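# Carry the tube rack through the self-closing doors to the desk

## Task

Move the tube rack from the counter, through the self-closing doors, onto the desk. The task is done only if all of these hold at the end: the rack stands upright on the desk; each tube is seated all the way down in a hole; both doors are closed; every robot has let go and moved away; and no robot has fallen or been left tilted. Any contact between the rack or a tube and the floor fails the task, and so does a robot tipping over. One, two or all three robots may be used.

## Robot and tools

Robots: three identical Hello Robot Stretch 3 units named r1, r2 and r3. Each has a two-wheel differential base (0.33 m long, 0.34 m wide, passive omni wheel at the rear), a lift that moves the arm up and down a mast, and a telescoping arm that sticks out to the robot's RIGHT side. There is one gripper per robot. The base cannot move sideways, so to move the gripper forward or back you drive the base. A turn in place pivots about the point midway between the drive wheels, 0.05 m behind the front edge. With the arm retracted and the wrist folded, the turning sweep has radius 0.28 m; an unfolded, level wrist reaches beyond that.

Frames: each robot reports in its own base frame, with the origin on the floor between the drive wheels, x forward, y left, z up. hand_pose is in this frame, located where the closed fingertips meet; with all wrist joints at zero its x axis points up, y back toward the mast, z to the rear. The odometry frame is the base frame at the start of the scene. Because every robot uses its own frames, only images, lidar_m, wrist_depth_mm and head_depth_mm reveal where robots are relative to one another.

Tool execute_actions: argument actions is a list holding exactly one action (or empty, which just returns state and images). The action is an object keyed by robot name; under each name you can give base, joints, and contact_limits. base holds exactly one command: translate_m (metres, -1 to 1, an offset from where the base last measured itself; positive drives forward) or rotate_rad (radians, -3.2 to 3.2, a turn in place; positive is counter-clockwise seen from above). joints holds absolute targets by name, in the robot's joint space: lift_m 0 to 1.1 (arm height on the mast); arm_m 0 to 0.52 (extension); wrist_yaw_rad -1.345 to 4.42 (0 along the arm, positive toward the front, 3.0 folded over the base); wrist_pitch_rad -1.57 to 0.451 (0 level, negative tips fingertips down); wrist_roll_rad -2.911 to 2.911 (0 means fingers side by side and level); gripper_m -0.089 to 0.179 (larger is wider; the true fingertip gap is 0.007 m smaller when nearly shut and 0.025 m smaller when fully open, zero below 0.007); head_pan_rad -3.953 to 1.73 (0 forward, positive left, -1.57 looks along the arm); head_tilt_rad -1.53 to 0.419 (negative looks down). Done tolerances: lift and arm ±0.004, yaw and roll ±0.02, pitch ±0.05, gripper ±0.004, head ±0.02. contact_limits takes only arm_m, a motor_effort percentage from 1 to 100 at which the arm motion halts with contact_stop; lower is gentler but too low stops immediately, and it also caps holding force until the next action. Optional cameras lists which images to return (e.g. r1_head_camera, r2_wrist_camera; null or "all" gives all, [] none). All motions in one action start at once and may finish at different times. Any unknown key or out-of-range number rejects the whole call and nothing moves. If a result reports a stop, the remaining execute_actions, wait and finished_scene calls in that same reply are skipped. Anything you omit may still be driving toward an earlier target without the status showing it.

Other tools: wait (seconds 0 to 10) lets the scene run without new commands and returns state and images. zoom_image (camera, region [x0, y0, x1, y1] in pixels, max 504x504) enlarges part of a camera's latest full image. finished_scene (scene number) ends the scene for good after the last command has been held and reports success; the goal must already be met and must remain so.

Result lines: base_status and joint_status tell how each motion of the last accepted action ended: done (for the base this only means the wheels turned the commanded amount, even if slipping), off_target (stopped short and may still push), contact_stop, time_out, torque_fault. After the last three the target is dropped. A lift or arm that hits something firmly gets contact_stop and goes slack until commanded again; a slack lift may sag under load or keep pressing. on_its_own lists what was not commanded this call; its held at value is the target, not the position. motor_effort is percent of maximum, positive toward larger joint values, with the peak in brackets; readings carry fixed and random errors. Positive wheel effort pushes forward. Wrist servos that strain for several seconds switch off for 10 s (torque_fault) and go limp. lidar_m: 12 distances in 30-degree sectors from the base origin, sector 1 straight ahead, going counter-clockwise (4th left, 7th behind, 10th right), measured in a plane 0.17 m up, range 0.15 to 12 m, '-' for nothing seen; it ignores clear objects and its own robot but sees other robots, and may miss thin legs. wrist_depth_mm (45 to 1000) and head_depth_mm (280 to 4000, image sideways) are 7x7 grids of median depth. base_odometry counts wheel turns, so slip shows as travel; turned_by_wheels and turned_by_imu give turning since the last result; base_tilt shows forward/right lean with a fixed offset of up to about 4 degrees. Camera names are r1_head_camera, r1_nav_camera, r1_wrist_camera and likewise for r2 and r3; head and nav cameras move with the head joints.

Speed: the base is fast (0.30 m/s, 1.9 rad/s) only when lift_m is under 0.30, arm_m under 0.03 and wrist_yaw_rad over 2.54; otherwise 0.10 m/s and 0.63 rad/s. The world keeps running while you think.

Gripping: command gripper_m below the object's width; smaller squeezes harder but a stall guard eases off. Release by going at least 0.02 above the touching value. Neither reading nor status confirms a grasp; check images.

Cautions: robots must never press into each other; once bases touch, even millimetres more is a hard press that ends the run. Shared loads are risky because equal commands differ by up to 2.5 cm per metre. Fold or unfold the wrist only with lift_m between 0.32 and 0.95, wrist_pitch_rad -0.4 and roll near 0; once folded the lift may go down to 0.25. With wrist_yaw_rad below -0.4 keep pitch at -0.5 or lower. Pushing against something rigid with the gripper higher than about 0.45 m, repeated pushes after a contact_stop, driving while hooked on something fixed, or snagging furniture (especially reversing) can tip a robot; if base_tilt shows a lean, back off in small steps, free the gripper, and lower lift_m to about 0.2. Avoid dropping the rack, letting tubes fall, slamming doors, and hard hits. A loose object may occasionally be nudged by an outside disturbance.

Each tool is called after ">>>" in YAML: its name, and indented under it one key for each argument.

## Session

>>> execute_actions:
  actions:
    - {"r1":{"joints":{"head_tilt_rad":-0.6,"lift_m":0.27}},"r2":{"joints":{"head_tilt_rad":-0.6,"lift_m":0.27}},"r3":{"joints":{"head_tilt_rad":-0.6,"lift_m":0.27}}}
  cameras: ["r1_nav_camera","r2_nav_camera","r3_nav_camera","r1_wrist_camera","r2_wrist_camera","r3_wrist_camera"]

Scene clock: 3.80 s.
r1.base_odometry: x=+0.000 y=+0.000 heading=+0.000 (m, m, rad; r1's odometry frame)
r1.turned_by_wheels: +0.000 (rad since the last result)
r1.turned_by_imu: -0.001 (rad since the last result)
r1.base_tilt: forward=+0.9 right=+1.3 (deg)
r1.lidar_m: 0.81 1.19 1.32 1.42 2.09 3.51 2.46 1.84 1.81 0.98 0.76 0.75
r1.head_depth_mm: 616 668 730 806 897 1011 1141 / 655 716 788 876 987 1120 1192 / 705 773 858 959 1091 1262 1228 / 755 839 939 1068 1224 1400 1229 / 821 917 1036 1187 1400 1474 1228 / 897 1003 1151 1347 1628 1476 1227 / 981 1122 1304 1566 1728 1477 1226
r1.base_status: not commanded
r1.joint_positions: lift_m=+0.270 arm_m=+0.002 wrist_yaw_rad=+2.931 wrist_pitch_rad=-0.594 wrist_roll_rad=-0.007 gripper_m=+0.037 head_pan_rad=+0.005 head_tilt_rad=-0.592
r1.joint_status: all done
r1.motor_effort: left_wheel=-1(1) right_wheel=+0(0) lift_m=+35(36) arm_m=+0(0) wrist_yaw_rad=+0(0) wrist_pitch_rad=+6(6) wrist_roll_rad=+0(1) gripper_m=+0(1) head_pan_rad=+2(0) head_tilt_rad=-4(40) (%)
r1.hand_pose: x=+0.0204 y=+0.0476 z=+0.2455 quat_wxyz=(+0.277, +0.692, +0.136, +0.653) (m; r1's base frame)
r1.wrist_depth_mm: - 966 - - - - - / 741 762 760 782 758 759 763 / 618 - 629 632 622 627 627 / 531 - 530 524 528 531 535 / 472 - - - 472 460 465 / - - - - 418 407 410 / - - - - 366 366 364
r2.base_odometry: x=+0.000 y=+0.000 heading=+0.000 (m, m, rad; r2's odometry frame)
r2.turned_by_wheels: +0.000 (rad since the last result)
r2.turned_by_imu: +0.000 (rad since the last result)
r2.base_tilt: forward=-1.6 right=+3.3 (deg)
r2.lidar_m: 3.00 2.55 2.26 2.27 1.30 1.16 1.65 1.00 0.89 0.89 1.06 1.94
r2.head_depth_mm: 2466 2744 2882 2135 1701 1428 1215 / 2546 2829 2902 2148 1720 1405 1210 / 2619 2936 2869 2145 1706 1418 1212 / 2756 3011 2901 2188 1704 1424 1218 / 2831 3161 2924 2174 1717 1428 1208 / 2936 3374 2910 2157 1730 1421 1218 / 3043 3381 2953 2169 1710 1422 1210
r2.base_status: not commanded
r2.joint_positions: lift_m=+0.270 arm_m=+0.003 wrist_yaw_rad=+2.905 wrist_pitch_rad=-0.377 wrist_roll_rad=-0.007 gripper_m=+0.037 head_pan_rad=-0.009 head_tilt_rad=-0.592
r2.joint_status: all done
r2.motor_effort: left_wheel=-1(1) right_wheel=+0(1) lift_m=+40(38) arm_m=-1(1) wrist_yaw_rad=+0(1) wrist_pitch_rad=+5(5) wrist_roll_rad=+0(0) gripper_m=+1(1) head_pan_rad=+0(0) head_tilt_rad=-4(34) (%)
r2.hand_pose: x=+0.0325 y=+0.0750 z=+0.2920 quat_wxyz=(+0.214, +0.703, +0.051, +0.677) (m; r2's base frame)
r2.wrist_depth_mm: - - - - - - - / - - - - - - - / 819 931 903 970 - - - / 660 - 701 727 746 774 796 / 545 - 588 593 609 615 632 / 472 - - 489 514 514 524 / - - - 429 431 444 449
r3.base_odometry: x=+0.000 y=+0.000 heading=+0.000 (m, m, rad; r3's odometry frame)
r3.turned_by_wheels: +0.000 (rad since the last result)
r3.turned_by_imu: +0.001 (rad since the last result)
r3.base_tilt: forward=+0.1 right=+0.0 (deg)
r3.lidar_m: 1.04 0.80 0.78 0.82 1.18 1.31 1.83 1.98 2.36 2.56 2.16 2.49
r3.head_depth_mm: 2520 2840 3041 2388 1857 1506 1274 / 1909 2173 2600 2403 1849 1513 1272 / 1565 1741 1971 2184 1858 1513 1276 / 1302 1435 1585 1761 1806 1499 1276 / 1126 1230 1331 1451 1601 1522 1284 / 988 1062 1137 1245 1349 1435 1281 / 883 939 1007 1080 1160 1256 1262
r3.base_status: not commanded
r3.joint_positions: lift_m=+0.270 arm_m=-0.003 wrist_yaw_rad=+2.886 wrist_pitch_rad=-0.491 wrist_roll_rad=+0.000 gripper_m=+0.037 head_pan_rad=-0.018 head_tilt_rad=-0.592
r3.joint_status: all done
r3.motor_effort: left_wheel=+0(0) right_wheel=+0(0) lift_m=+27(26) arm_m=-2(2) wrist_yaw_rad=+0(0) wrist_pitch_rad=+9(9) wrist_roll_rad=+0(0) gripper_m=+0(0) head_pan_rad=+1(1) head_tilt_rad=-5(43) (%)
r3.hand_pose: x=+0.0331 y=+0.0652 z=+0.2669 quat_wxyz=(+0.258, +0.702, +0.083, +0.659) (m; r3's base frame)
r3.wrist_depth_mm: - 899 852 762 713 667 621 / - 996 912 832 768 712 671 / 769 787 796 804 805 750 707 / 616 - 633 639 647 669 665 / 518 - 527 537 532 534 542 / 454 - - 460 463 459 464 / - - - 396 386 393 400
pictures: r1_nav_camera (sideways: a quarter turn counterclockwise sets it upright), r1_wrist_camera, r2_nav_camera (sideways: a quarter turn counterclockwise sets it upright), r2_wrist_camera, r3_nav_camera (sideways: a quarter turn counterclockwise sets it upright), r3_wrist_camera
camera_calibration (this result's frames):
r1_nav_camera: T_world_to_cam=[[0.517801, 0.065125, 0.853019, -1.07388], [0.0807232, -0.996369, 0.0270687, 0.0178227], [0.851684, 0.0548422, -0.521177, 0.627082], [0, 0, 0, 1]] pos_world=[0.02054, 0.0533038, 1.24238]
r1_wrist_camera: T_world_to_cam=[[0.969805, -0.243865, -0.00280423, -0.01006], [-0.17261, -0.678227, -0.714293, 0.243013], [0.172289, 0.693209, -0.699841, 0.299831], [0, 0, 0, 1]] pos_world=[0.0000453211, -0.0454807, 0.383388]
r2_nav_camera: T_world_to_cam=[[0.536411, -0.0334082, 0.843296, -1.06074], [-0.0426069, -0.999014, -0.0124754, 0.0699987], [0.842881, -0.0292383, -0.537305, 0.651957], [0, 0, 0, 1]] pos_world=[0.022451, 0.0535545, 1.24569]
r2_wrist_camera: T_world_to_cam=[[0.967845, -0.243553, 0.0629087, -0.0381199], [-0.0797981, -0.534445, -0.841428, 0.315673], [0.238553, 0.809352, -0.536695, 0.252587], [0, 0, 0, 1]] pos_world=[0.0018289, -0.0450061, 0.403576]
r3_nav_camera: T_world_to_cam=[[0.602272, -0.0509556, 0.796663, -0.991404], [-0.00384889, -0.998134, -0.0609323, 0.132068], [0.798282, 0.0336315, -0.601344, 0.730442], [0, 0, 0, 1]] pos_world=[0.014504, 0.0567378, 1.23711]
r3_wrist_camera: T_world_to_cam=[[0.962629, -0.270243, 0.0177013, -0.0200819], [-0.150864, -0.589375, -0.793648, 0.290161], [0.22491, 0.761319, -0.60812, 0.272765], [0, 0, 0, 1]] pos_world=[0.00175843, -0.0420743, 0.396515]
Images, in order (width x height): r1_nav_camera 672x504, r1_wrist_camera 644x364, r2_nav_camera 672x504, r2_wrist_camera 644x364, r3_nav_camera 672x504, r3_wrist_camera 644x364.

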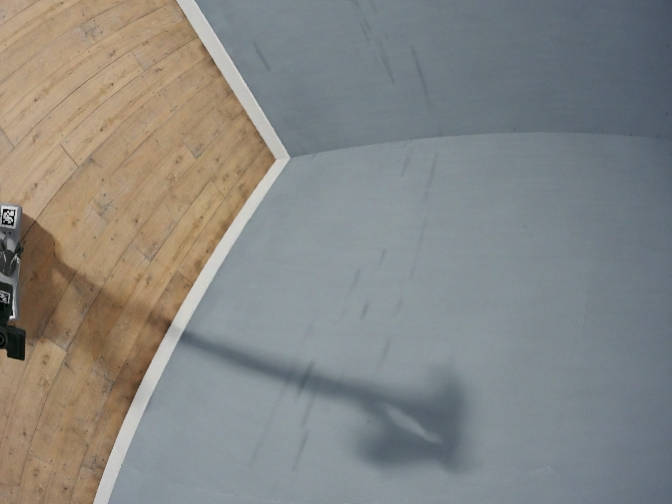

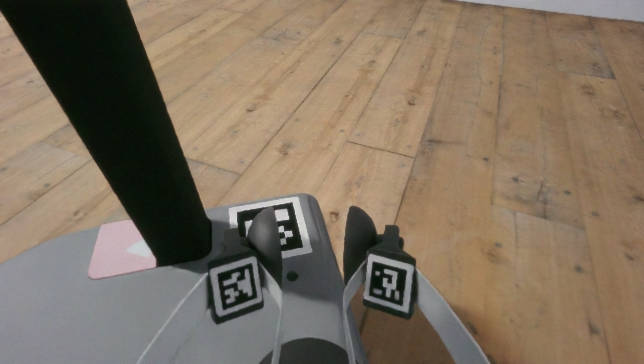

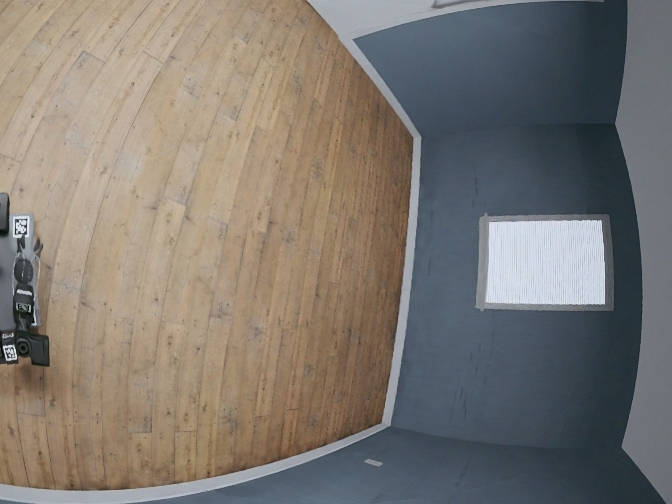

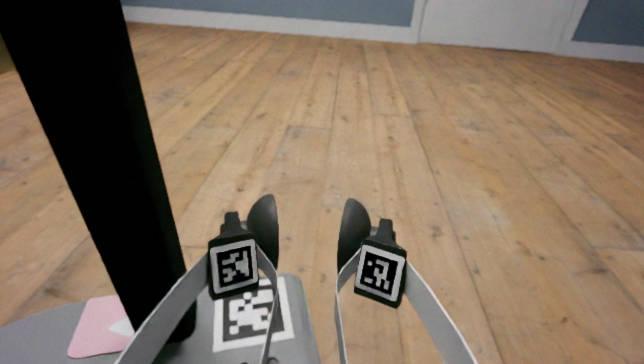

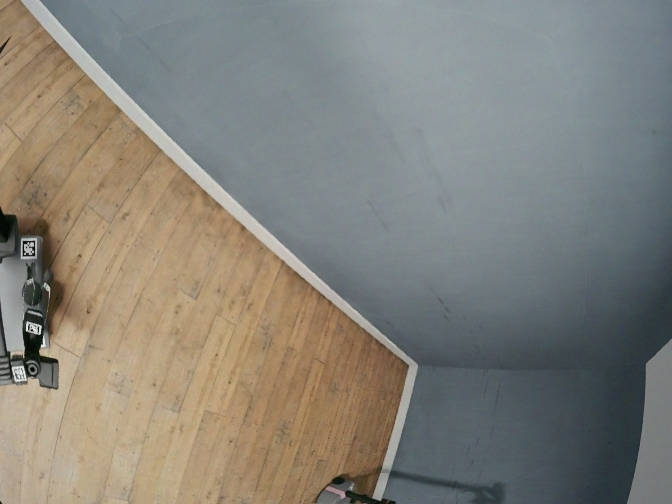

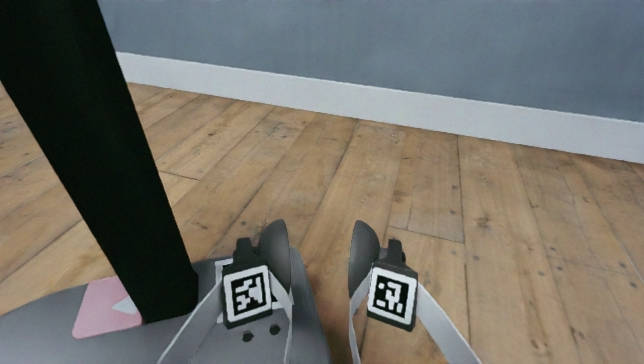

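Same layout, it seems.

>>> execute_actions:
  actions:
    - {"r1":{"joints":{"head_pan_rad":-2.8}},"r2":{"base":{"rotate_rad":2.6},"joints":{"head_tilt_rad":-0.4}},"r3":{"joints":{"head_pan_rad":-1.8}}}
  cameras: ["r1_nav_camera","r2_nav_camera","r3_nav_camera","r2_head_camera"]

Scene clock: 7.37 s.
r1.base_odometry: x=+0.000 y=+0.000 heading=+0.000 (m, m, rad; r1's odometry frame)
r1.turned_by_wheels: +0.000 (rad since the last result)
r1.turned_by_imu: -0.001 (rad since the last result)
r1.base_tilt: forward=+1.0 right=+1.2 (deg)
r1.lidar_m: 0.81 1.19 1.32 1.41 2.10 3.55 2.45 1.84 1.81 0.98 0.76 0.75
r1.head_depth_mm: 2322 2606 3043 2490 1854 1478 1235 / 2195 2409 2749 2469 1865 1477 1232 / 2042 2315 2566 2485 1850 1477 1229 / 1926 2127 2376 2483 1839 1486 1224 / 1805 1982 2168 2354 1856 1485 1235 / 1628 1762 1950 2175 1862 1485 1230 / 1541 1660 1828 2025 1855 1473 1224
r1.base_status: not commanded
r1.joint_positions: lift_m=+0.270 arm_m=+0.002 wrist_yaw_rad=+2.931 wrist_pitch_rad=-0.594 wrist_roll_rad=-0.007 gripper_m=+0.037 head_pan_rad=-2.793 head_tilt_rad=-0.593
r1.joint_status: all done
r1.motor_effort: left_wheel=-1(2) right_wheel=+0(0) lift_m=+35(35) arm_m=+0(0) wrist_yaw_rad=+1(0) wrist_pitch_rad=+6(6) wrist_roll_rad=+1(1) gripper_m=+1(1) head_pan_rad=-3(47) head_tilt_rad=-5(4) (%)
r1.hand_pose: x=+0.0204 y=+0.0476 z=+0.2455 quat_wxyz=(+0.277, +0.692, +0.136, +0.653) (m; r1's base frame)
r1.wrist_depth_mm: - 949 - - - - - / 745 760 758 761 759 769 755 / 613 - 624 632 614 628 624 / 531 - 531 525 536 531 540 / 471 - - - 472 461 460 / - - - - 420 410 412 / - - - - 363 367 367
r2.base_odometry: x=+0.000 y=+0.000 heading=+2.600 (m, m, rad; r2's odometry frame)
r2.turned_by_wheels: +2.600 (rad since the last result)
r2.turned_by_imu: +2.622 (rad since the last result)
r2.base_tilt: forward=-1.7 right=+3.2 (deg)
r2.lidar_m: 1.16 1.16 1.01 0.88 0.89 1.04 1.87 3.00 2.59 2.27 2.27 1.31
r2.head_depth_mm: 1609 1747 1437 1349 1517 1639 1348 / 1578 1690 1451 1317 1473 1591 1338 / 1550 1679 1443 1288 1421 1595 1349 / 1511 1645 1442 1258 1394 1538 1346 / 1487 1601 1453 1221 1358 1492 1353 / 1466 1578 1646 1269 1949 1596 1356 / 1432 1547 1686 1830 1935 1650 1351
r2.base_status: done
r2.joint_positions: lift_m=+0.270 arm_m=+0.003 wrist_yaw_rad=+2.905 wrist_pitch_rad=-0.377 wrist_roll_rad=-0.007 gripper_m=+0.037 head_pan_rad=-0.009 head_tilt_rad=-0.408
r2.joint_status: all done
r2.motor_effort: left_wheel=-3(7) right_wheel=+3(13) lift_m=+39(39) arm_m=-1(1) wrist_yaw_rad=+0(0) wrist_pitch_rad=+5(5) wrist_roll_rad=+0(0) gripper_m=+0(0) head_pan_rad=+0(0) head_tilt_rad=+4(19) (%)
r2.hand_pose: x=+0.0325 y=+0.0750 z=+0.2920 quat_wxyz=(+0.214, +0.703, +0.051, +0.677) (m; r2's base frame)
r2.wrist_depth_mm: - 776 834 953 - - - / - 841 923 - - - - / 751 872 893 940 985 - - / 665 - 705 725 750 773 796 / 546 - 593 584 610 623 627 / 465 - - 491 507 516 528 / - - - 425 431 436 447
r3.base_odometry: x=+0.000 y=+0.000 heading=+0.000 (m, m, rad; r3's odometry frame)
r3.turned_by_wheels: +0.000 (rad since the last result)
r3.turned_by_imu: +0.001 (rad since the last result)
r3.base_tilt: forward=+0.1 right=+0.0 (deg)
r3.lidar_m: 1.04 0.80 0.78 0.82 1.17 1.31 1.83 1.98 2.35 2.57 2.15 2.49
r3.head_depth_mm: 1958 2188 2398 2378 1845 1502 1262 / 2062 2220 2475 2399 1853 1521 1273 / 2183 2379 2610 2416 1850 1506 1267 / 2227 2484 2785 2425 1865 1514 1278 / 2312 2548 2863 2430 1859 1522 1282 / 2343 2614 2922 2463 1851 1529 1280 / 2426 2668 2972 2464 1886 1526 1282
r3.base_status: not commanded
r3.joint_positions: lift_m=+0.270 arm_m=-0.003 wrist_yaw_rad=+2.886 wrist_pitch_rad=-0.491 wrist_roll_rad=+0.000 gripper_m=+0.037 head_pan_rad=-1.793 head_tilt_rad=-0.593
r3.joint_status: all done
r3.motor_effort: left_wheel=+0(0) right_wheel=+0(0) lift_m=+28(27) arm_m=-2(2) wrist_yaw_rad=+0(0) wrist_pitch_rad=+9(9) wrist_roll_rad=+0(1) gripper_m=+0(0) head_pan_rad=-3(50) head_tilt_rad=-5(5) (%)
r3.hand_pose: x=+0.0331 y=+0.0652 z=+0.2669 quat_wxyz=(+0.258, +0.702, +0.083, +0.659) (m; r3's base frame)
r3.wrist_depth_mm: - 924 849 757 728 664 621 / - 964 932 838 768 718 674 / 753 794 791 816 786 741 711 / 623 - 636 637 660 658 659 / 511 - 524 523 535 542 545 / 456 - - 453 466 457 468 / - - - 391 384 401 402
pictures: r1_nav_camera (sideways: a quarter turn counterclockwise sets it upright), r2_head_camera (sideways: a quarter turn clockwise sets it upright), r2_nav_camera (sideways: a quarter turn counterclockwise sets it upright), r3_nav_camera (sideways: a quarter turn counterclockwise sets it upright)
camera_calibration (this result's frames):
r1_nav_camera: T_world_to_cam=[[-0.46588, -0.235859, 0.852834, -1.06764], [-0.41167, 0.910932, 0.0270417, 0.0208614], [-0.783252, -0.338488, -0.521481, 0.637451], [0, 0, 0, 1]] pos_world=[0.010481, -0.0550454, 1.24237]
r2_head_camera: T_world_to_cam=[[-0.43101, -0.0127659, -0.902257, 1.19518], [-0.0124959, 0.999888, -0.00817797, 0.011829], [0.902261, 0.00774973, -0.431121, 0.509718], [0, 0, 0, 1]] pos_world=[0.0553849, -0.000520236, 1.29821]
r2_nav_camera: T_world_to_cam=[[0.372939, -0.0319779, 0.927304, -1.16932], [-0.0397535, -0.999039, -0.0184637, 0.0777811], [0.927004, -0.0299777, -0.373852, 0.438756], [0, 0, 0, 1]] pos_world=[0.0324506, 0.0534669, 1.24978]
r3_nav_camera: T_world_to_cam=[[-0.17184, -0.579725, 0.796486, -0.986451], [-0.976697, 0.205788, -0.0609365, 0.138008], [-0.128581, -0.788397, -0.601579, 0.736401], [0, 0, 0, 1]] pos_world=[0.0599672, -0.0196941, 1.23711]
Images, in order (width x height): r1_nav_camera 672x504, r2_head_camera 896x504, r2_nav_camera 672x504, r3_nav_camera 672x504.

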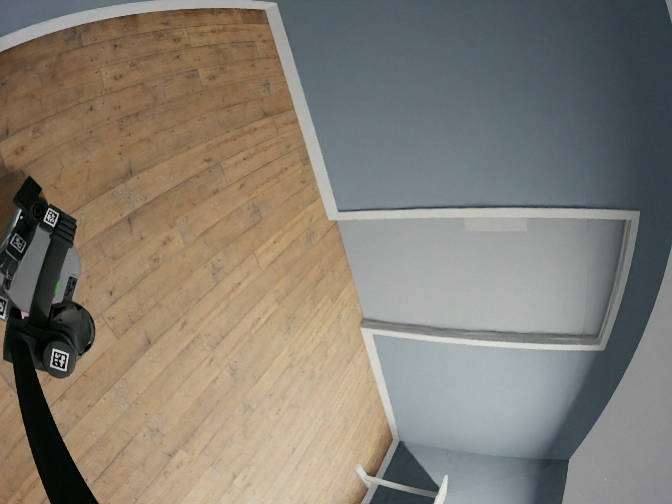

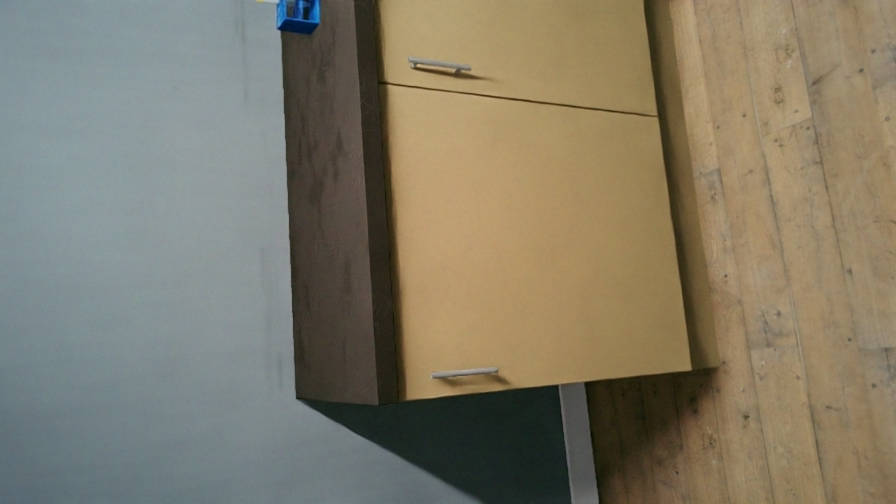

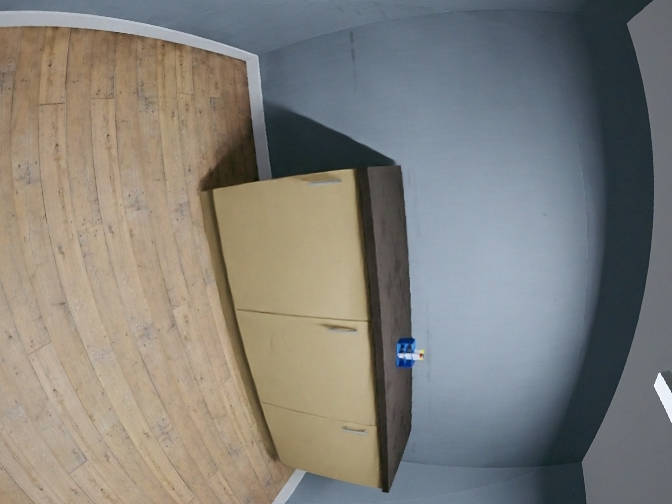

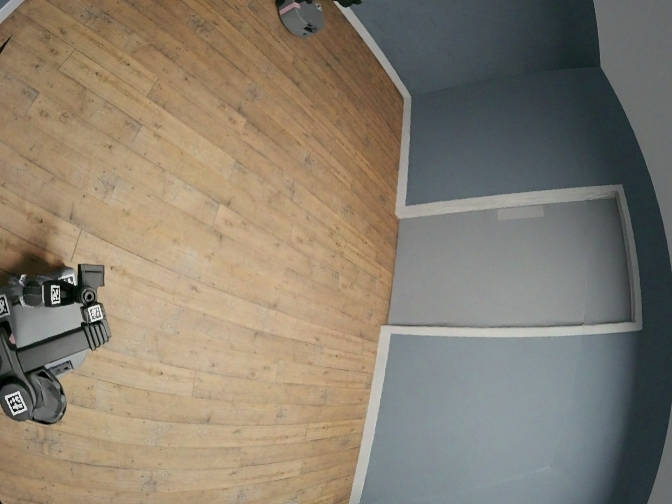

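>>> execute_actions:
  actions:
    - {"r1":{"base":{"rotate_rad":0.28},"joints":{"head_pan_rad":-3.14,"head_tilt_rad":-1.2,"wrist_yaw_rad":3.0}},"r2":{"base":{"rotate_rad":-0.69}},"r3":{"base":{"rotate_rad":1.83},"joints":{"head_pan_rad":-3.14,"head_tilt_rad":-1.2,"wrist_yaw_rad":3.0}}}
  cameras: []

>>> execute_actions:
  actions:
    - {"r1":{"base":{"translate_m":-1}},"r2":{"base":{"translate_m":1}},"r3":{"base":{"translate_m":-1}}}
  cameras: []

>>> execute_actions:
  actions:
    - {"r1":{"base":{"translate_m":-0.73}},"r2":{"base":{"translate_m":0.1}},"r3":{"base":{"rotate_rad":-0.82}}}
  cameras: []

>>> execute_actions:
  actions:
    - {"r1":{"base":{"rotate_rad":0.63},"joints":{"lift_m":0.33}},"r2":{"base":{"rotate_rad":2.42},"joints":{"lift_m":0.94,"wrist_pitch_rad":-0.4,"head_pan_rad":-1.57,"head_tilt_rad":-0.5}}}
  cameras: ["r1_nav_camera","r2_head_camera"]

Scene clock: 12.70 s.
r1.base_odometry: x=+0.000 y=+0.000 heading=+0.280 (m, m, rad; r1's odometry frame)
r1.turned_by_wheels: +0.280 (rad since the last result)
r1.turned_by_imu: +0.278 (rad since the last result)
r1.base_tilt: forward=+1.0 right=+1.3 (deg)
r1.lidar_m: 0.94 1.32 1.34 1.65 3.32 3.03 1.97 1.81 1.27 0.82 0.75 0.76
r1.head_depth_mm: 1961 1711 1536 1399 1294 1158 1093 / 1959 1730 1541 1402 1293 1162 1096 / 1960 1733 1547 1397 - - 1093 / 1972 1738 1549 1410 1326 - 1095 / 1966 1731 1554 1406 1301 - 1096 / 1890 1744 1554 1414 1289 1195 1096 / 1826 1753 1561 1416 1294 1192 1104
r1.base_status: done
r1.joint_positions: lift_m=+0.270 arm_m=+0.002 wrist_yaw_rad=+2.998 wrist_pitch_rad=-0.594 wrist_roll_rad=-0.007 gripper_m=+0.037 head_pan_rad=-3.133 head_tilt_rad=-1.185
r1.joint_status: all done
r1.motor_effort: left_wheel=-4(9) right_wheel=+1(6) lift_m=+35(35) arm_m=+0(0) wrist_yaw_rad=+2(3) wrist_pitch_rad=+6(6) wrist_roll_rad=+0(0) gripper_m=+0(0) head_pan_rad=-3(26) head_tilt_rad=-9(43) (%)
r1.hand_pose: x=+0.0072 y=+0.0499 z=+0.2455 quat_wxyz=(+0.255, +0.687, +0.159, +0.662) (m; r1's base frame)
r1.wrist_depth_mm: 954 - - - - - 949 / 766 - 752 764 757 760 760 / 621 600 617 626 631 622 626 / 533 529 525 532 528 535 534 / 468 - - - 474 463 462 / - - - - 419 409 408 / - - - - 366 366 368
r2.base_odometry: x=+0.000 y=+0.000 heading=+1.910 (m, m, rad; r2's odometry frame)
r2.turned_by_wheels: -0.690 (rad since the last result)
r2.turned_by_imu: -0.696 (rad since the last result)
r2.base_tilt: forward=-1.6 right=+3.2 (deg)
r2.lidar_m: 1.46 1.17 1.16 1.13 0.90 0.88 0.96 1.44 2.99 2.88 2.29 2.27
r2.head_depth_mm: 2018 2131 2326 2474 2101 1653 1350 / 2167 2319 2507 2668 2094 1637 1344 / 2325 2474 2068 2500 2073 1654 1347 / 2356 2557 1785 1940 2015 1644 1349 / 2153 2283 1624 1703 1870 1629 1344 / 1933 2067 1476 1509 1631 1636 1349 / 1760 1881 1442 1359 1460 1545 1355
r2.base_status: done
r2.joint_positions: lift_m=+0.270 arm_m=+0.003 wrist_yaw_rad=+2.905 wrist_pitch_rad=-0.377 wrist_roll_rad=-0.007 gripper_m=+0.037 head_pan_rad=-0.009 head_tilt_rad=-0.408
r2.joint_status: not commanded
r2.motor_effort: left_wheel=+2(7) right_wheel=-3(9) lift_m=+40(39) arm_m=-1(1) wrist_yaw_rad=+0(1) wrist_pitch_rad=+5(5) wrist_roll_rad=+0(0) gripper_m=+1(0) head_pan_rad=+0(0) head_tilt_rad=+4(3) (%)
r2.hand_pose: x=+0.0325 y=+0.0750 z=+0.2920 quat_wxyz=(+0.214, +0.703, +0.051, +0.677) (m; r2's base frame)
r2.wrist_depth_mm: - - - - - 972 889 / - - - - - - 946 / 759 922 901 946 981 - - / 665 - 703 724 755 771 792 / 545 - 586 591 612 616 636 / 467 - - 493 508 516 524 / - - - 425 429 442 447
r3.base_odometry: x=+0.000 y=+0.000 heading=+1.830 (m, m, rad; r3's odometry frame)
r3.turned_by_wheels: +1.830 (rad since the last result)
r3.turned_by_imu: +1.804 (rad since the last result)
r3.base_tilt: forward=+0.1 right=+0.0 (deg)
r3.lidar_m: 0.93 1.71 1.31 1.98 2.36 2.36 2.82 2.15 1.44 0.88 0.78 0.78
r3.head_depth_mm: 1847 1660 1529 1401 1303 1183 1122 / 1849 1670 1517 1389 1307 1182 1123 / 1818 1647 1503 1387 1337 - 1108 / 1838 1672 1524 1383 1317 - 1110 / 1819 1664 1491 1378 1300 - 1109 / 1833 1653 1499 1399 1279 - 1106 / 1825 1639 1488 1390 1279 1189 1111
r3.base_status: done
r3.joint_positions: lift_m=+0.270 arm_m=-0.003 wrist_yaw_rad=+2.998 wrist_pitch_rad=-0.491 wrist_roll_rad=+0.000 gripper_m=+0.037 head_pan_rad=-3.133 head_tilt_rad=-1.186
r3.joint_status: all done
r3.motor_effort: left_wheel=-1(7) right_wheel=+3(14) lift_m=+27(27) arm_m=-2(1) wrist_yaw_rad=+2(3) wrist_pitch_rad=+9(8) wrist_roll_rad=+0(0) gripper_m=+0(0) head_pan_rad=-3(51) head_tilt_rad=-9(46) (%)
r3.hand_pose: x=+0.0096 y=+0.0700 z=+0.2669 quat_wxyz=(+0.221, +0.696, +0.122, +0.672) (m; r3's base frame)
r3.wrist_depth_mm: - - - - - - - / - - - - - - - / 779 - 805 819 835 833 842 / 612 619 638 637 649 668 664 / 519 524 543 550 539 537 549 / 454 - - - 463 459 463 / - - - - 388 398 403
pictures: none
No camera images: the call's "cameras" was empty. Leave "cameras" out to get every camera's image.

Scene clock: 17.63 s.
r1.base_odometry: x=-0.961 y=-0.276 heading=+0.280 (m, m, rad; r1's odometry frame)
r1.turned_by_wheels: +0.000 (rad since the last result)
r1.turned_by_imu: +0.003 (rad since the last result)
r1.base_tilt: forward=+1.0 right=+1.3 (deg)
r1.lidar_m: 1.71 2.10 2.12 1.05 2.89 1.73 1.21 1.03 1.04 1.29 1.37 1.38
r1.head_depth_mm: 1793 1724 1546 1394 1294 1159 1092 / 1603 1727 1550 1399 1292 1158 1094 / 1529 1724 1548 1396 - - 1092 / 1400 1688 1553 1407 1324 - 1095 / 1278 1556 1543 1401 1304 - 1100 / 1184 1417 1550 1406 1292 1193 1101 / 1093 1264 1493 1402 1289 1189 1103
r1.base_status: done
r1.joint_positions: lift_m=+0.270 arm_m=+0.002 wrist_yaw_rad=+2.999 wrist_pitch_rad=-0.594 wrist_roll_rad=-0.007 gripper_m=+0.037 head_pan_rad=-3.133 head_tilt_rad=-1.186
r1.joint_status: not commanded
r1.motor_effort: left_wheel=-3(11) right_wheel=+1(4) lift_m=+36(36) arm_m=+0(0) wrist_yaw_rad=+2(2) wrist_pitch_rad=+6(6) wrist_roll_rad=+0(1) gripper_m=+0(0) head_pan_rad=-2(3) head_tilt_rad=-8(8) (%)
r1.hand_pose: x=+0.0071 y=+0.0500 z=+0.2455 quat_wxyz=(+0.254, +0.687, +0.159, +0.662) (m; r1's base frame)
r1.wrist_depth_mm: 949 - 838 918 - - - / 753 - 764 749 760 768 754 / 623 597 627 628 624 623 634 / 530 527 524 531 527 536 534 / 474 - - - 471 461 467 / - - - - 417 407 414 / - - - - 365 367 368
r2.base_odometry: x=-0.333 y=+0.943 heading=+1.910 (m, m, rad; r2's odometry frame)
r2.turned_by_wheels: +0.000 (rad since the last result)
r2.turned_by_imu: +0.005 (rad since the last result)
r2.base_tilt: forward=-1.6 right=+3.2 (deg)
r2.lidar_m: 0.68 0.55 0.54 0.59 0.91 1.69 1.83 2.75 3.58 1.86 1.49 1.47
r2.head_depth_mm: 1305 1377 1479 1582 1718 1643 1341 / 1387 1474 1584 1683 1858 1639 1342 / 1491 1606 1719 1028 1142 1317 1354 / 1523 1636 1746 930 969 1081 1248 / 1375 1468 1500 882 840 920 1021 / 1249 1327 1354 878 718 789 880 / 1144 1204 1259 879 658 705 769
r2.base_status: done
r2.joint_positions: lift_m=+0.270 arm_m=+0.003 wrist_yaw_rad=+2.905 wrist_pitch_rad=-0.378 wrist_roll_rad=-0.007 gripper_m=+0.037 head_pan_rad=-0.009 head_tilt_rad=-0.408
r2.joint_status: not commanded
r2.motor_effort: left_wheel=+1(9) right_wheel=-3(6) lift_m=+40(40) arm_m=-1(1) wrist_yaw_rad=+0(0) wrist_pitch_rad=+5(5) wrist_roll_rad=+0(0) gripper_m=+0(0) head_pan_rad=+0(0) head_tilt_rad=+4(3) (%)
r2.hand_pose: x=+0.0325 y=+0.0750 z=+0.2919 quat_wxyz=(+0.214, +0.703, +0.051, +0.676) (m; r2's base frame)
r2.wrist_depth_mm: - 737 658 582 516 464 428 / - 860 718 628 562 497 450 / 811 912 841 743 615 532 482 / 661 - 712 732 701 625 556 / 546 - 600 585 613 625 605 / 466 - - 491 509 513 523 / - - - 429 430 436 446
r3.base_odometry: x=+0.256 y=-0.967 heading=+1.830 (m, m, rad; r3's odometry frame)
r3.turned_by_wheels: +0.000 (rad since the last result)
r3.turned_by_imu: +0.004 (rad since the last result)
r3.base_tilt: forward=+0.1 right=+0.1 (deg)
r3.lidar_m: 1.73 2.04 2.16 1.90 1.76 1.77 0.96 2.27 2.28 1.63 1.44 1.45
r3.head_depth_mm: 1810 1671 1519 1409 1314 1181 1122 / 1837 1648 1523 1395 1297 1181 1120 / 1801 1667 1517 1390 1332 - 1118 / 1083 1438 1487 1384 1317 - 1111 / 1102 1406 1490 1380 1299 - 1112 / 1828 1647 1493 1375 1287 - 1110 / 1801 1637 1501 1389 1283 1186 1112
r3.base_status: done
r3.joint_positions: lift_m=+0.270 arm_m=-0.003 wrist_yaw_rad=+2.998 wrist_pitch_rad=-0.491 wrist_roll_rad=+0.000 gripper_m=+0.037 head_pan_rad=-3.133 head_tilt_rad=-1.186
r3.joint_status: not commanded
r3.motor_effort: left_wheel=-1(9) right_wheel=+3(8) lift_m=+27(28) arm_m=-2(2) wrist_yaw_rad=+2(2) wrist_pitch_rad=+9(8) wrist_roll_rad=+0(0) gripper_m=+0(0) head_pan_rad=-3(3) head_tilt_rad=-9(9) (%)
r3.hand_pose: x=+0.0095 y=+0.0700 z=+0.2668 quat_wxyz=(+0.221, +0.696, +0.122, +0.672) (m; r3's base frame)
r3.wrist_depth_mm: - - - - - - - / - - - - - - - / 778 - 798 815 816 841 863 / 621 630 637 635 647 646 658 / 517 521 544 547 537 538 548 / 448 - - - 462 459 462 / - - - - 385 399 398
pictures: none
No camera images: the call's "cameras" was empty. Leave "cameras" out to get every camera's image.

Scene clock: 21.80 s.
r1.base_odometry: x=-1.663 y=-0.478 heading=+0.280 (m, m, rad; r1's odometry frame)
r1.turned_by_wheels: +0.000 (rad since the last result)
r1.turned_by_imu: +0.002 (rad since the last result)
r1.base_tilt: forward=+1.0 right=+1.4 (deg)
r1.lidar_m: 2.27 2.67 1.28 2.91 2.92 0.89 0.58 0.53 0.52 0.58 1.19 1.84
r1.head_depth_mm: 849 1064 1477 1395 1293 1164 1093 / 798 1047 1409 1397 1294 1157 1097 / 718 918 1264 1408 - - 1098 / 656 813 1075 1387 1300 - 1098 / 599 733 937 1296 1312 - 1094 / 555 666 830 1108 1283 1200 1100 / 515 610 749 961 1249 1191 1101
r1.base_status: done
r1.joint_positions: lift_m=+0.270 arm_m=+0.002 wrist_yaw_rad=+2.999 wrist_pitch_rad=-0.594 wrist_roll_rad=-0.007 gripper_m=+0.037 head_pan_rad=-3.133 head_tilt_rad=-1.186
r1.joint_status: not commanded
r1.motor_effort: left_wheel=-3(11) right_wheel=+2(5) lift_m=+36(36) arm_m=+0(0) wrist_yaw_rad=+2(2) wrist_pitch_rad=+6(6) wrist_roll_rad=+0(0) gripper_m=+0(0) head_pan_rad=-3(2) head_tilt_rad=-8(7) (%)
r1.hand_pose: x=+0.0071 y=+0.0500 z=+0.2455 quat_wxyz=(+0.254, +0.687, +0.159, +0.662) (m; r1's base frame)
r1.wrist_depth_mm: 955 - - - 935 930 - / 764 - 770 765 754 765 770 / 624 606 628 628 620 617 630 / 528 531 534 524 531 534 530 / 469 - - - 477 459 463 / - - - - 415 409 410 / - - - - 367 365 366
r2.base_odometry: x=-0.366 y=+1.037 heading=+1.910 (m, m, rad; r2's odometry frame)
r2.turned_by_wheels: +0.000 (rad since the last result)
r2.turned_by_imu: +0.000 (rad since the last result)
r2.base_tilt: forward=-1.6 right=+3.2 (deg)
r2.lidar_m: 0.60 0.48 0.48 0.52 0.81 1.76 1.91 2.89 3.67 1.76 1.41 1.39
r2.head_depth_mm: 1230 1307 1403 1498 1618 1655 1357 / 1315 1404 1504 1581 1744 1655 1347 / 1409 1509 1628 937 1011 1152 1317 / 1447 1562 1666 882 850 955 1076 / 1306 1388 1459 885 717 809 901 / 1178 1252 1299 882 661 695 770 / 1085 1143 1203 884 632 622 675
r2.base_status: done
r2.joint_positions: lift_m=+0.270 arm_m=+0.003 wrist_yaw_rad=+2.905 wrist_pitch_rad=-0.378 wrist_roll_rad=-0.007 gripper_m=+0.037 head_pan_rad=-0.009 head_tilt_rad=-0.407
r2.joint_status: not commanded
r2.motor_effort: left_wheel=+1(9) right_wheel=-2(6) lift_m=+40(40) arm_m=-1(1) wrist_yaw_rad=+0(0) wrist_pitch_rad=+5(5) wrist_roll_rad=+0(0) gripper_m=+0(1) head_pan_rad=+0(0) head_tilt_rad=+4(4) (%)
r2.hand_pose: x=+0.0325 y=+0.0750 z=+0.2919 quat_wxyz=(+0.214, +0.703, +0.051, +0.676) (m; r2's base frame)
r2.wrist_depth_mm: - 656 584 511 458 415 378 / - 712 644 560 495 446 403 / 832 861 780 656 534 477 431 / 660 - 710 696 644 560 460 / 543 - 592 582 607 593 552 / 466 - - 493 512 511 526 / - - - 424 425 438 448
r3.base_odometry: x=+0.256 y=-0.967 heading=+1.010 (m, m, rad; r3's odometry frame)
r3.turned_by_wheels: -0.820 (rad since the last result)
r3.turned_by_imu: -0.808 (rad since the last result)
r3.base_tilt: forward=+0.1 right=+0.0 (deg)
r3.lidar_m: 1.45 1.51 2.10 2.04 2.35 1.74 1.21 1.27 2.35 2.27 2.01 1.49
r3.head_depth_mm: 1784 1660 1518 1405 1306 1183 1127 / 1779 1669 1510 1393 1303 1174 1123 / 1810 1654 1508 1390 1343 - 1115 / 1808 1664 1521 1386 1312 - 1106 / 1799 1648 1514 1396 1301 - 1116 / 1544 1558 1504 1383 1285 - 1104 / 1548 1554 1497 1379 1284 1187 1111
r3.base_status: done
r3.joint_positions: lift_m=+0.270 arm_m=-0.003 wrist_yaw_rad=+2.998 wrist_pitch_rad=-0.491 wrist_roll_rad=+0.000 gripper_m=+0.037 head_pan_rad=-3.134 head_tilt_rad=-1.186
r3.joint_status: not commanded
r3.motor_effort: left_wheel=+3(8) right_wheel=-3(10) lift_m=+28(28) arm_m=-2(2) wrist_yaw_rad=+2(1) wrist_pitch_rad=+8(9) wrist_roll_rad=+1(0) gripper_m=+0(0) head_pan_rad=-3(4) head_tilt_rad=-9(9) (%)
r3.hand_pose: x=+0.0095 y=+0.0700 z=+0.2668 quat_wxyz=(+0.221, +0.696, +0.122, +0.672) (m; r3's base frame)
r3.wrist_depth_mm: - - - - - - - / - - - - - - - / 791 - 802 819 827 815 848 / 618 622 635 635 659 654 662 / 510 514 547 553 535 539 549 / 455 - - - 458 457 465 / - - - - 386 401 405
pictures: none
No camera images: the call's "cameras" was empty. Leave "cameras" out to get every camera's image.

Scene clock: 28.73 s.
r1.base_odometry: x=-1.663 y=-0.478 heading=+0.910 (m, m, rad; r1's odometry frame)
r1.turned_by_wheels: +0.630 (rad since the last result)
r1.turned_by_imu: +0.626 (rad since the last result)
r1.base_tilt: forward=+1.0 right=+1.4 (deg)
r1.lidar_m: 2.67 1.27 2.91 2.12 0.79 0.56 0.53 0.52 0.63 1.57 1.87 2.49
r1.head_depth_mm: 520 651 866 1286 1295 1158 1092 / 521 650 866 1287 1312 1155 1098 / 520 650 862 1283 - - 1093 / 521 647 860 1269 1322 - 1098 / 519 648 859 1266 1306 - 1100 / 517 644 854 1130 1290 1192 1096 / 516 644 755 1082 1291 1190 1101
r1.base_status: done
r1.joint_positions: lift_m=+0.330 arm_m=+0.002 wrist_yaw_rad=+2.999 wrist_pitch_rad=-0.594 wrist_roll_rad=-0.007 gripper_m=+0.037 head_pan_rad=-3.134 head_tilt_rad=-1.186
r1.joint_status: all done
r1.motor_effort: left_wheel=-3(9) right_wheel=+2(6) lift_m=+44(48) arm_m=+0(0) wrist_yaw_rad=+2(1) wrist_pitch_rad=+6(6) wrist_roll_rad=+1(1) gripper_m=+1(0) head_pan_rad=-3(2) head_tilt_rad=-8(8) (%)
r1.hand_pose: x=+0.0071 y=+0.0499 z=+0.3051 quat_wxyz=(+0.255, +0.687, +0.159, +0.662) (m; r1's base frame)
r1.wrist_depth_mm: 711 - - - - - - / 749 - 875 874 885 876 874 / 715 691 725 720 731 720 737 / 606 615 607 605 613 619 617 / 527 526 - 551 547 537 534 / 480 - - - 478 470 473 / - - - - 421 424 424
r2.base_odometry: x=-0.366 y=+1.037 heading=-1.953 (m, m, rad; r2's odometry frame)
r2.turned_by_wheels: +2.420 (rad since the last result)
r2.turned_by_imu: +2.445 (rad since the last result)
r2.base_tilt: forward=-1.7 right=+3.3 (deg)
r2.lidar_m: 1.76 1.80 2.35 3.66 2.12 1.47 1.39 0.72 0.51 0.48 0.49 0.65
r2.head_depth_mm: 912 1002 1061 743 584 642 - / 915 1004 1060 741 583 648 - / 914 997 1066 744 584 642 - / 915 997 1061 714 584 636 - / 911 995 1054 732 586 650 - / 913 996 1047 746 585 668 763 / 913 999 1052 746 585 665 788
r2.base_status: done
r2.joint_positions: lift_m=+0.940 arm_m=+0.003 wrist_yaw_rad=+2.905 wrist_pitch_rad=-0.414 wrist_roll_rad=-0.007 gripper_m=+0.037 head_pan_rad=-1.563 head_tilt_rad=-0.494
r2.joint_status: all done
r2.motor_effort: left_wheel=-3(9) right_wheel=+3(9) lift_m=+48(50) arm_m=-1(1) wrist_yaw_rad=+0(0) wrist_pitch_rad=+5(5) wrist_roll_rad=+0(0) gripper_m=+0(1) head_pan_rad=-3(35) head_tilt_rad=-3(14) (%)
r2.hand_pose: x=+0.0315 y=+0.0706 z=+0.9534 quat_wxyz=(+0.226, +0.702, +0.064, +0.672) (m; r2's base frame)
r2.wrist_depth_mm: - - - - - - - / - - - - - - - / - - - - - - - / - - - - - - - / - - - - - - - / - - - - - - - / - - - - - - -
r3.base_odometry: x=+0.256 y=-0.967 heading=+1.010 (m, m, rad; r3's odometry frame)
r3.turned_by_wheels: +0.000 (rad since the last result)
r3.turned_by_imu: +0.002 (rad since the last result)
r3.base_tilt: forward=+0.1 right=+0.0 (deg)
r3.lidar_m: 1.45 1.51 2.09 2.04 2.35 1.74 1.31 1.27 2.34 2.27 2.02 1.49
r3.head_depth_mm: 1778 1661 1521 1405 1316 1181 1126 / 1791 1667 1526 1392 1306 1179 1131 / 1815 1657 1517 1397 1344 - 1117 / 1784 1665 1515 1393 1314 - 1108 / 1802 1671 1515 1397 1307 - 1117 / 1770 1612 1501 1385 1280 - 1102 / 1568 1589 1498 1379 1291 1195 1113
r3.base_status: not commanded
r3.joint_positions: lift_m=+0.270 arm_m=-0.003 wrist_yaw_rad=+2.998 wrist_pitch_rad=-0.491 wrist_roll_rad=+0.000 gripper_m=+0.037 head_pan_rad=-3.134 head_tilt_rad=-1.186
r3.joint_status: not commanded
r3.motor_effort: left_wheel=+2(2) right_wheel=-2(3) lift_m=+28(28) arm_m=-2(2) wrist_yaw_rad=+1(2) wrist_pitch_rad=+9(9) wrist_roll_rad=+0(0) gripper_m=+0(0) head_pan_rad=-3(4) head_tilt_rad=-9(8) (%)
r3.hand_pose: x=+0.0095 y=+0.0700 z=+0.2668 quat_wxyz=(+0.221, +0.696, +0.122, +0.672) (m; r3's base frame)
r3.wrist_depth_mm: - - - - - - - / - - - - - - - / 784 - 795 834 812 828 841 / 622 625 635 646 649 656 664 / 514 517 548 548 538 537 548 / 452 - - - 460 463 468 / - - - - 385 398 403
pictures: r1_nav_camera (sideways: a quarter turn counterclockwise sets it upright), r2_head_camera (sideways: a quarter turn clockwise sets it upright)
camera_calibration (this result's frames):
r1_nav_camera: T_world_to_cam=[[-0.906265, -0.0695855, 0.416943, -0.496965], [-0.0856135, 0.996131, -0.01984, 0.0799102], [-0.413949, -0.0536763, -0.908716, 1.13877], [0, 0, 0, 1]] pos_world=[0.0278514, -0.0530578, 1.24361]
r2_head_camera: T_world_to_cam=[[-0.0205164, 0.506785, -0.861828, 1.13995], [0.999538, 0.0297196, -0.00631858, 0.003234], [0.022411, -0.86156, -0.50716, 0.614026], [0, 0, 0, 1]] pos_world=[0.00639414, -0.0487822, 1.29387]
Images, in order (width x height): r1_nav_camera 672x504, r2_head_camera 896x504.

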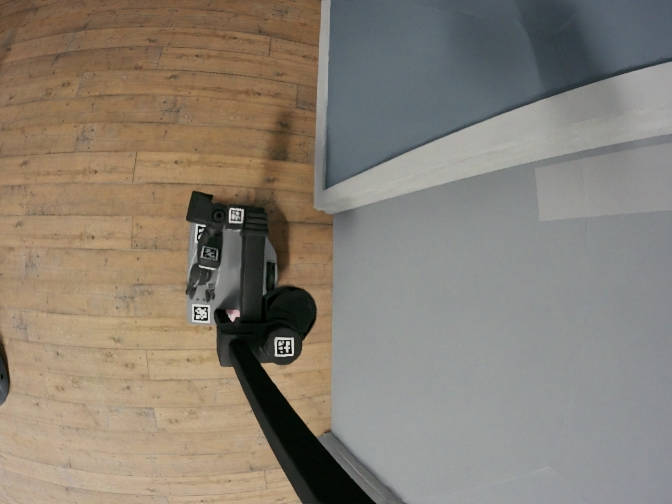

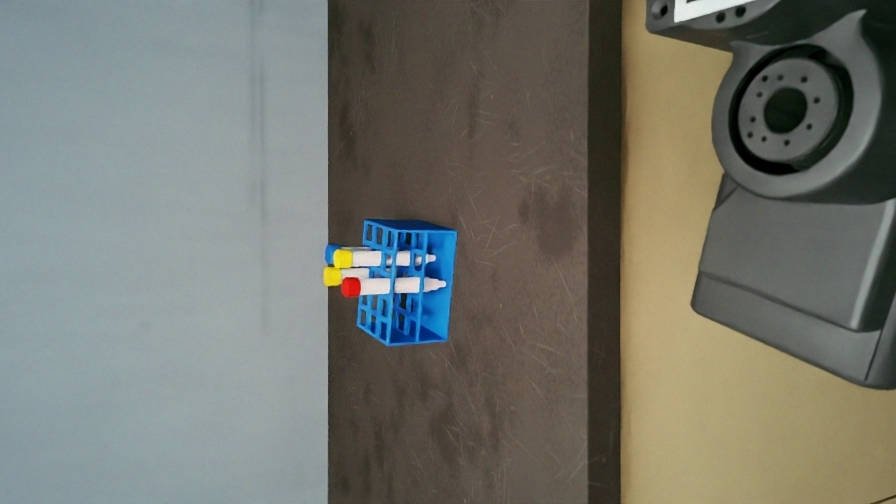

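>>> execute_actions:
  actions:
    - {"r1":{"base":{"rotate_rad":-0.3}},"r2":{"base":{"translate_m":0.07},"joints":{"wrist_yaw_rad":0.1,"gripper_m":0.179}}}
  cameras: []

>>> execute_actions:
  actions:
    - {"r1":{"base":{"translate_m":-0.6}},"r2":{"joints":{"wrist_pitch_rad":0,"lift_m":0.87,"arm_m":0.2}}}
  cameras: ["r1_nav_camera","r2_wrist_camera"]

Scene clock: 32.03 s.
r1.base_odometry: x=-1.663 y=-0.478 heading=+0.610 (m, m, rad; r1's odometry frame)
r1.turned_by_wheels: -0.300 (rad since the last result)
r1.turned_by_imu: -0.300 (rad since the last result)
r1.base_tilt: forward=+0.9 right=+1.3 (deg)
r1.lidar_m: 2.68 1.27 1.27 2.45 1.08 0.65 0.54 0.53 0.52 0.82 1.82 2.02
r1.head_depth_mm: 618 798 1122 1397 1297 1160 1095 / 594 755 1033 1385 1315 1159 1088 / 569 715 965 1359 - - 1098 / 548 684 905 1335 1314 - 1096 / 527 650 849 1219 1305 - 1104 / 508 621 799 1125 1296 1196 1093 / 489 595 758 998 1262 1198 1097
r1.base_status: done
r1.joint_positions: lift_m=+0.330 arm_m=+0.002 wrist_yaw_rad=+2.999 wrist_pitch_rad=-0.594 wrist_roll_rad=-0.007 gripper_m=+0.037 head_pan_rad=-3.134 head_tilt_rad=-1.186
r1.joint_status: not commanded
r1.motor_effort: left_wheel=+1(5) right_wheel=-3(5) lift_m=+44(44) arm_m=+0(0) wrist_yaw_rad=+2(1) wrist_pitch_rad=+6(6) wrist_roll_rad=+1(1) gripper_m=+0(0) head_pan_rad=-2(3) head_tilt_rad=-8(8) (%)
r1.hand_pose: x=+0.0071 y=+0.0499 z=+0.3051 quat_wxyz=(+0.255, +0.687, +0.159, +0.662) (m; r1's base frame)
r1.wrist_depth_mm: - - - - - - 834 / 854 - 880 889 884 875 836 / 714 704 719 718 724 717 719 / 611 613 610 610 622 611 610 / 537 524 - 544 540 538 530 / 485 - - - 479 471 474 / - - - - 419 425 422
r2.base_odometry: x=-0.392 y=+0.972 heading=-1.953 (m, m, rad; r2's odometry frame)
r2.turned_by_wheels: +0.000 (rad since the last result)
r2.turned_by_imu: +0.000 (rad since the last result)
r2.base_tilt: forward=-1.6 right=+3.2 (deg)
r2.lidar_m: 1.69 1.73 2.26 3.67 2.22 1.54 1.46 0.72 0.50 0.48 0.49 0.64
r2.head_depth_mm: 913 992 1051 744 584 - - / 907 997 1055 746 583 643 - / 907 1000 1058 710 584 - - / 908 995 1053 708 585 658 799 / 909 997 1050 743 584 666 779 / 909 994 1050 746 583 662 781 / 908 991 1051 750 586 646 781
r2.base_status: done
r2.joint_positions: lift_m=+0.940 arm_m=+0.003 wrist_yaw_rad=+0.103 wrist_pitch_rad=-0.414 wrist_roll_rad=-0.007 gripper_m=+0.179 head_pan_rad=-1.563 head_tilt_rad=-0.494
r2.joint_status: all done
r2.motor_effort: left_wheel=-2(3) right_wheel=+3(9) lift_m=+48(48) arm_m=-1(2) wrist_yaw_rad=-4(6) wrist_pitch_rad=+5(5) wrist_roll_rad=+0(0) gripper_m=-1(90) head_pan_rad=-2(3) head_tilt_rad=-4(3) (%)
r2.hand_pose: x=+0.0016 y=-0.3716 z=+0.9534 quat_wxyz=(+0.701, +0.181, -0.681, -0.109) (m; r2's base frame)
r2.wrist_depth_mm: 635 674 726 443 745 752 754 / 416 434 455 443 484 541 572 / 313 324 333 348 362 379 394 / 273 272 271 271 281 289 298 / 334 331 326 318 281 272 269 / - 386 374 365 358 355 340 / 478 451 444 429 416 412 388
r3.base_odometry: x=+0.256 y=-0.967 heading=+1.010 (m, m, rad; r3's odometry frame)
r3.turned_by_wheels: +0.000 (rad since the last result)
r3.turned_by_imu: +0.001 (rad since the last result)
r3.base_tilt: forward=+0.1 right=+0.0 (deg)
r3.lidar_m: 1.44 1.51 2.10 2.04 2.35 1.74 1.26 1.27 2.35 2.27 2.02 1.49
r3.head_depth_mm: 1784 1671 1526 1402 1306 1176 1123 / 1787 1665 1518 1389 1302 1176 1125 / 1809 1656 1515 1394 1323 - 1121 / 1804 1657 1519 1402 1313 - 1107 / 1802 1651 1503 1394 1293 - 1116 / 1775 1597 1505 1385 1276 - 1098 / 1565 1568 1510 1380 1272 1184 1113
r3.base_status: not commanded
r3.joint_positions: lift_m=+0.270 arm_m=-0.003 wrist_yaw_rad=+2.998 wrist_pitch_rad=-0.491 wrist_roll_rad=+0.000 gripper_m=+0.037 head_pan_rad=-3.134 head_tilt_rad=-1.186
r3.joint_status: not commanded
r3.motor_effort: left_wheel=+2(2) right_wheel=-3(3) lift_m=+28(28) arm_m=-1(2) wrist_yaw_rad=+1(2) wrist_pitch_rad=+9(8) wrist_roll_rad=+1(0) gripper_m=+0(0) head_pan_rad=-3(3) head_tilt_rad=-8(9) (%)
r3.hand_pose: x=+0.0095 y=+0.0700 z=+0.2668 quat_wxyz=(+0.221, +0.696, +0.122, +0.672) (m; r3's base frame)
r3.wrist_depth_mm: - - - - - - - / - - - - - - - / 768 - 796 803 822 823 847 / 615 624 633 638 649 661 665 / 516 520 546 546 541 546 545 / 451 - - - 464 459 461 / - - - - 383 401 400
pictures: none
No camera images: the call's "cameras" was empty. Leave "cameras" out to get every camera's image.

Scene clock: 39.07 s.
r1.base_odometry: x=-2.154 y=-0.821 heading=+0.609 (m, m, rad; r1's odometry frame)
r1.turned_by_wheels: +0.000 (rad since the last result)
r1.turned_by_imu: +0.040 (rad since the last result)
r1.base_tilt: forward=+1.0 right=+1.3 (deg)
r1.lidar_m: 3.20 1.74 3.08 0.57 0.32 0.27 0.27 0.31 0.54 0.44 0.43 2.28
r1.head_depth_mm: - 301 368 511 782 1156 1092 / - 307 387 550 798 1150 1095 / - 313 409 592 - - 1094 / - 326 433 643 999 - 1102 / 291 340 459 703 1262 - 1102 / 296 357 488 775 1271 1197 1089 / 303 373 523 863 1297 1183 1092
r1.base_status: translate_m off_target (by the wheels' count: -0.5998 of -0.6000)
r1.joint_positions: lift_m=+0.330 arm_m=+0.002 wrist_yaw_rad=+3.000 wrist_pitch_rad=-0.595 wrist_roll_rad=-0.007 gripper_m=+0.037 head_pan_rad=-3.136 head_tilt_rad=-1.189
r1.joint_status: not commanded
r1.on_its_own: left_wheel is at rest, and its effort (-26) is outside its rest range (-18 to +18)
r1.motor_effort: left_wheel=-26(64) right_wheel=-17(51) lift_m=+42(44) arm_m=+0(1) wrist_yaw_rad=+1(2) wrist_pitch_rad=+6(7) wrist_roll_rad=+0(0) gripper_m=+0(0) head_pan_rad=-1(3) head_tilt_rad=-7(8) (%)
r1.hand_pose: x=+0.0069 y=+0.0497 z=+0.3050 quat_wxyz=(+0.255, +0.686, +0.160, +0.662) (m; r1's base frame)
r1.wrist_depth_mm: 308 - - - - - - / 315 - 678 881 869 877 884 / 320 396 700 731 718 707 723 / 327 432 608 618 613 609 614 / 328 437 - 550 548 535 533 / 326 - - - 479 472 473 / - - - - 423 423 422
r2.base_odometry: x=-0.392 y=+0.972 heading=-1.953 (m, m, rad; r2's odometry frame)
r2.turned_by_wheels: +0.000 (rad since the last result)
r2.turned_by_imu: -0.001 (rad since the last result)
r2.base_tilt: forward=-1.6 right=+3.2 (deg)
r2.lidar_m: 1.69 1.73 2.25 3.67 2.22 1.54 1.46 0.72 0.50 0.48 0.49 0.64
r2.head_depth_mm: 913 995 1057 778 - 672 773 / 909 998 1056 819 - 668 775 / 906 994 1047 747 - 675 779 / 908 996 1051 713 563 657 780 / 905 990 1050 780 585 657 776 / 906 997 1053 747 583 661 778 / 909 994 1051 746 583 647 778
r2.base_status: not commanded
r2.joint_positions: lift_m=+0.870 arm_m=+0.200 wrist_yaw_rad=+0.102 wrist_pitch_rad=-0.022 wrist_roll_rad=-0.007 gripper_m=+0.179 head_pan_rad=-1.563 head_tilt_rad=-0.494
r2.joint_status: all done
r2.motor_effort: left_wheel=-3(3) right_wheel=+3(3) lift_m=+39(40) arm_m=+3(5) wrist_yaw_rad=-2(4) wrist_pitch_rad=+7(7) wrist_roll_rad=+0(0) gripper_m=+0(0) head_pan_rad=-3(3) head_tilt_rad=-4(4) (%)
r2.hand_pose: x=+0.0045 y=-0.5990 z=+0.9791 quat_wxyz=(+0.709, +0.044, -0.703, +0.028) (m; r2's base frame)
r2.wrist_depth_mm: 620 611 612 607 607 598 603 / 642 634 635 634 632 631 627 / 669 656 654 288 657 645 650 / 464 492 416 266 575 664 661 / 333 311 299 278 323 392 381 / - 226 234 240 245 245 264 / 175 178 182 187 192 194 198
r3.base_odometry: x=+0.256 y=-0.967 heading=+1.010 (m, m, rad; r3's odometry frame)
r3.turned_by_wheels: +0.000 (rad since the last result)
r3.turned_by_imu: +0.002 (rad since the last result)
r3.base_tilt: forward=+0.1 right=+0.0 (deg)
r3.lidar_m: 1.45 1.51 2.10 2.04 2.35 1.74 1.71 1.82 2.35 2.28 2.02 1.49
r3.head_depth_mm: 1795 1672 1521 1400 1301 1178 1123 / 1794 1665 1519 1397 1295 1180 1122 / 1812 1668 1516 1397 1334 - 1111 / 1833 1660 1505 1389 1316 - 1108 / 1782 1656 1504 1386 1308 - 1114 / 1791 1654 1502 1390 1288 - 1104 / 1818 1640 1508 1368 1281 1197 1116
r3.base_status: not commanded
r3.joint_positions: lift_m=+0.270 arm_m=-0.003 wrist_yaw_rad=+2.998 wrist_pitch_rad=-0.491 wrist_roll_rad=+0.000 gripper_m=+0.037 head_pan_rad=-3.134 head_tilt_rad=-1.186
r3.joint_status: not commanded
r3.motor_effort: left_wheel=+2(2) right_wheel=-3(3) lift_m=+28(28) arm_m=-2(1) wrist_yaw_rad=+2(2) wrist_pitch_rad=+9(9) wrist_roll_rad=+0(0) gripper_m=+0(0) head_pan_rad=-2(4) head_tilt_rad=-8(8) (%)
r3.hand_pose: x=+0.0095 y=+0.0700 z=+0.2668 quat_wxyz=(+0.221, +0.696, +0.122, +0.672) (m; r3's base frame)
r3.wrist_depth_mm: - - - - - - - / - - - - - - - / 773 - 798 805 815 831 855 / 623 620 639 648 660 661 674 / 515 516 541 553 540 536 553 / 457 - - - 460 456 463 / - - - - 385 398 401
pictures: r1_nav_camera (sideways: a quarter turn counterclockwise sets it upright), r2_wrist_camera
camera_calibration (this result's frames):
r1_nav_camera: T_world_to_cam=[[-0.907465, -0.06777, 0.414627, -0.49394], [-0.08356, 0.996301, -0.0200385, 0.0801559], [-0.411735, -0.0528304, -0.909771, 1.14012], [0, 0, 0, 1]] pos_world=[0.0278935, -0.0531005, 1.24366]
r2_wrist_camera: T_world_to_cam=[[-0.995946, -0.0706943, 0.0556194, -0.0988603], [-0.0691275, 0.205895, -0.97613, 1.10665], [0.0575551, -0.976017, -0.209947, -0.214999], [0, 0, 0, 1]] pos_world=[-0.00958521, -0.444685, 1.0406]
Images, in order (width x height): r1_nav_camera 672x504, r2_wrist_camera 644x364.

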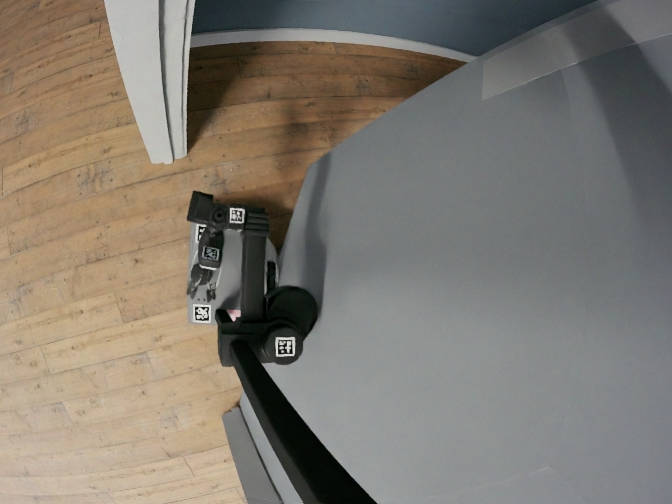

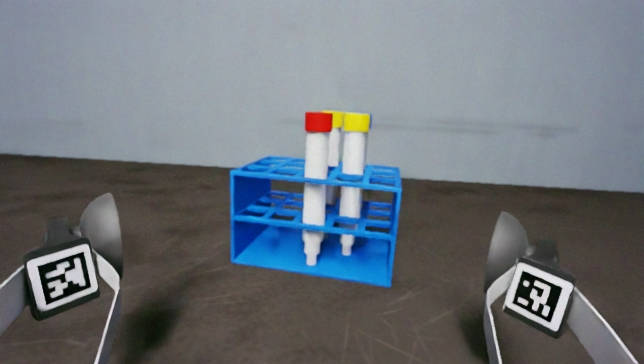

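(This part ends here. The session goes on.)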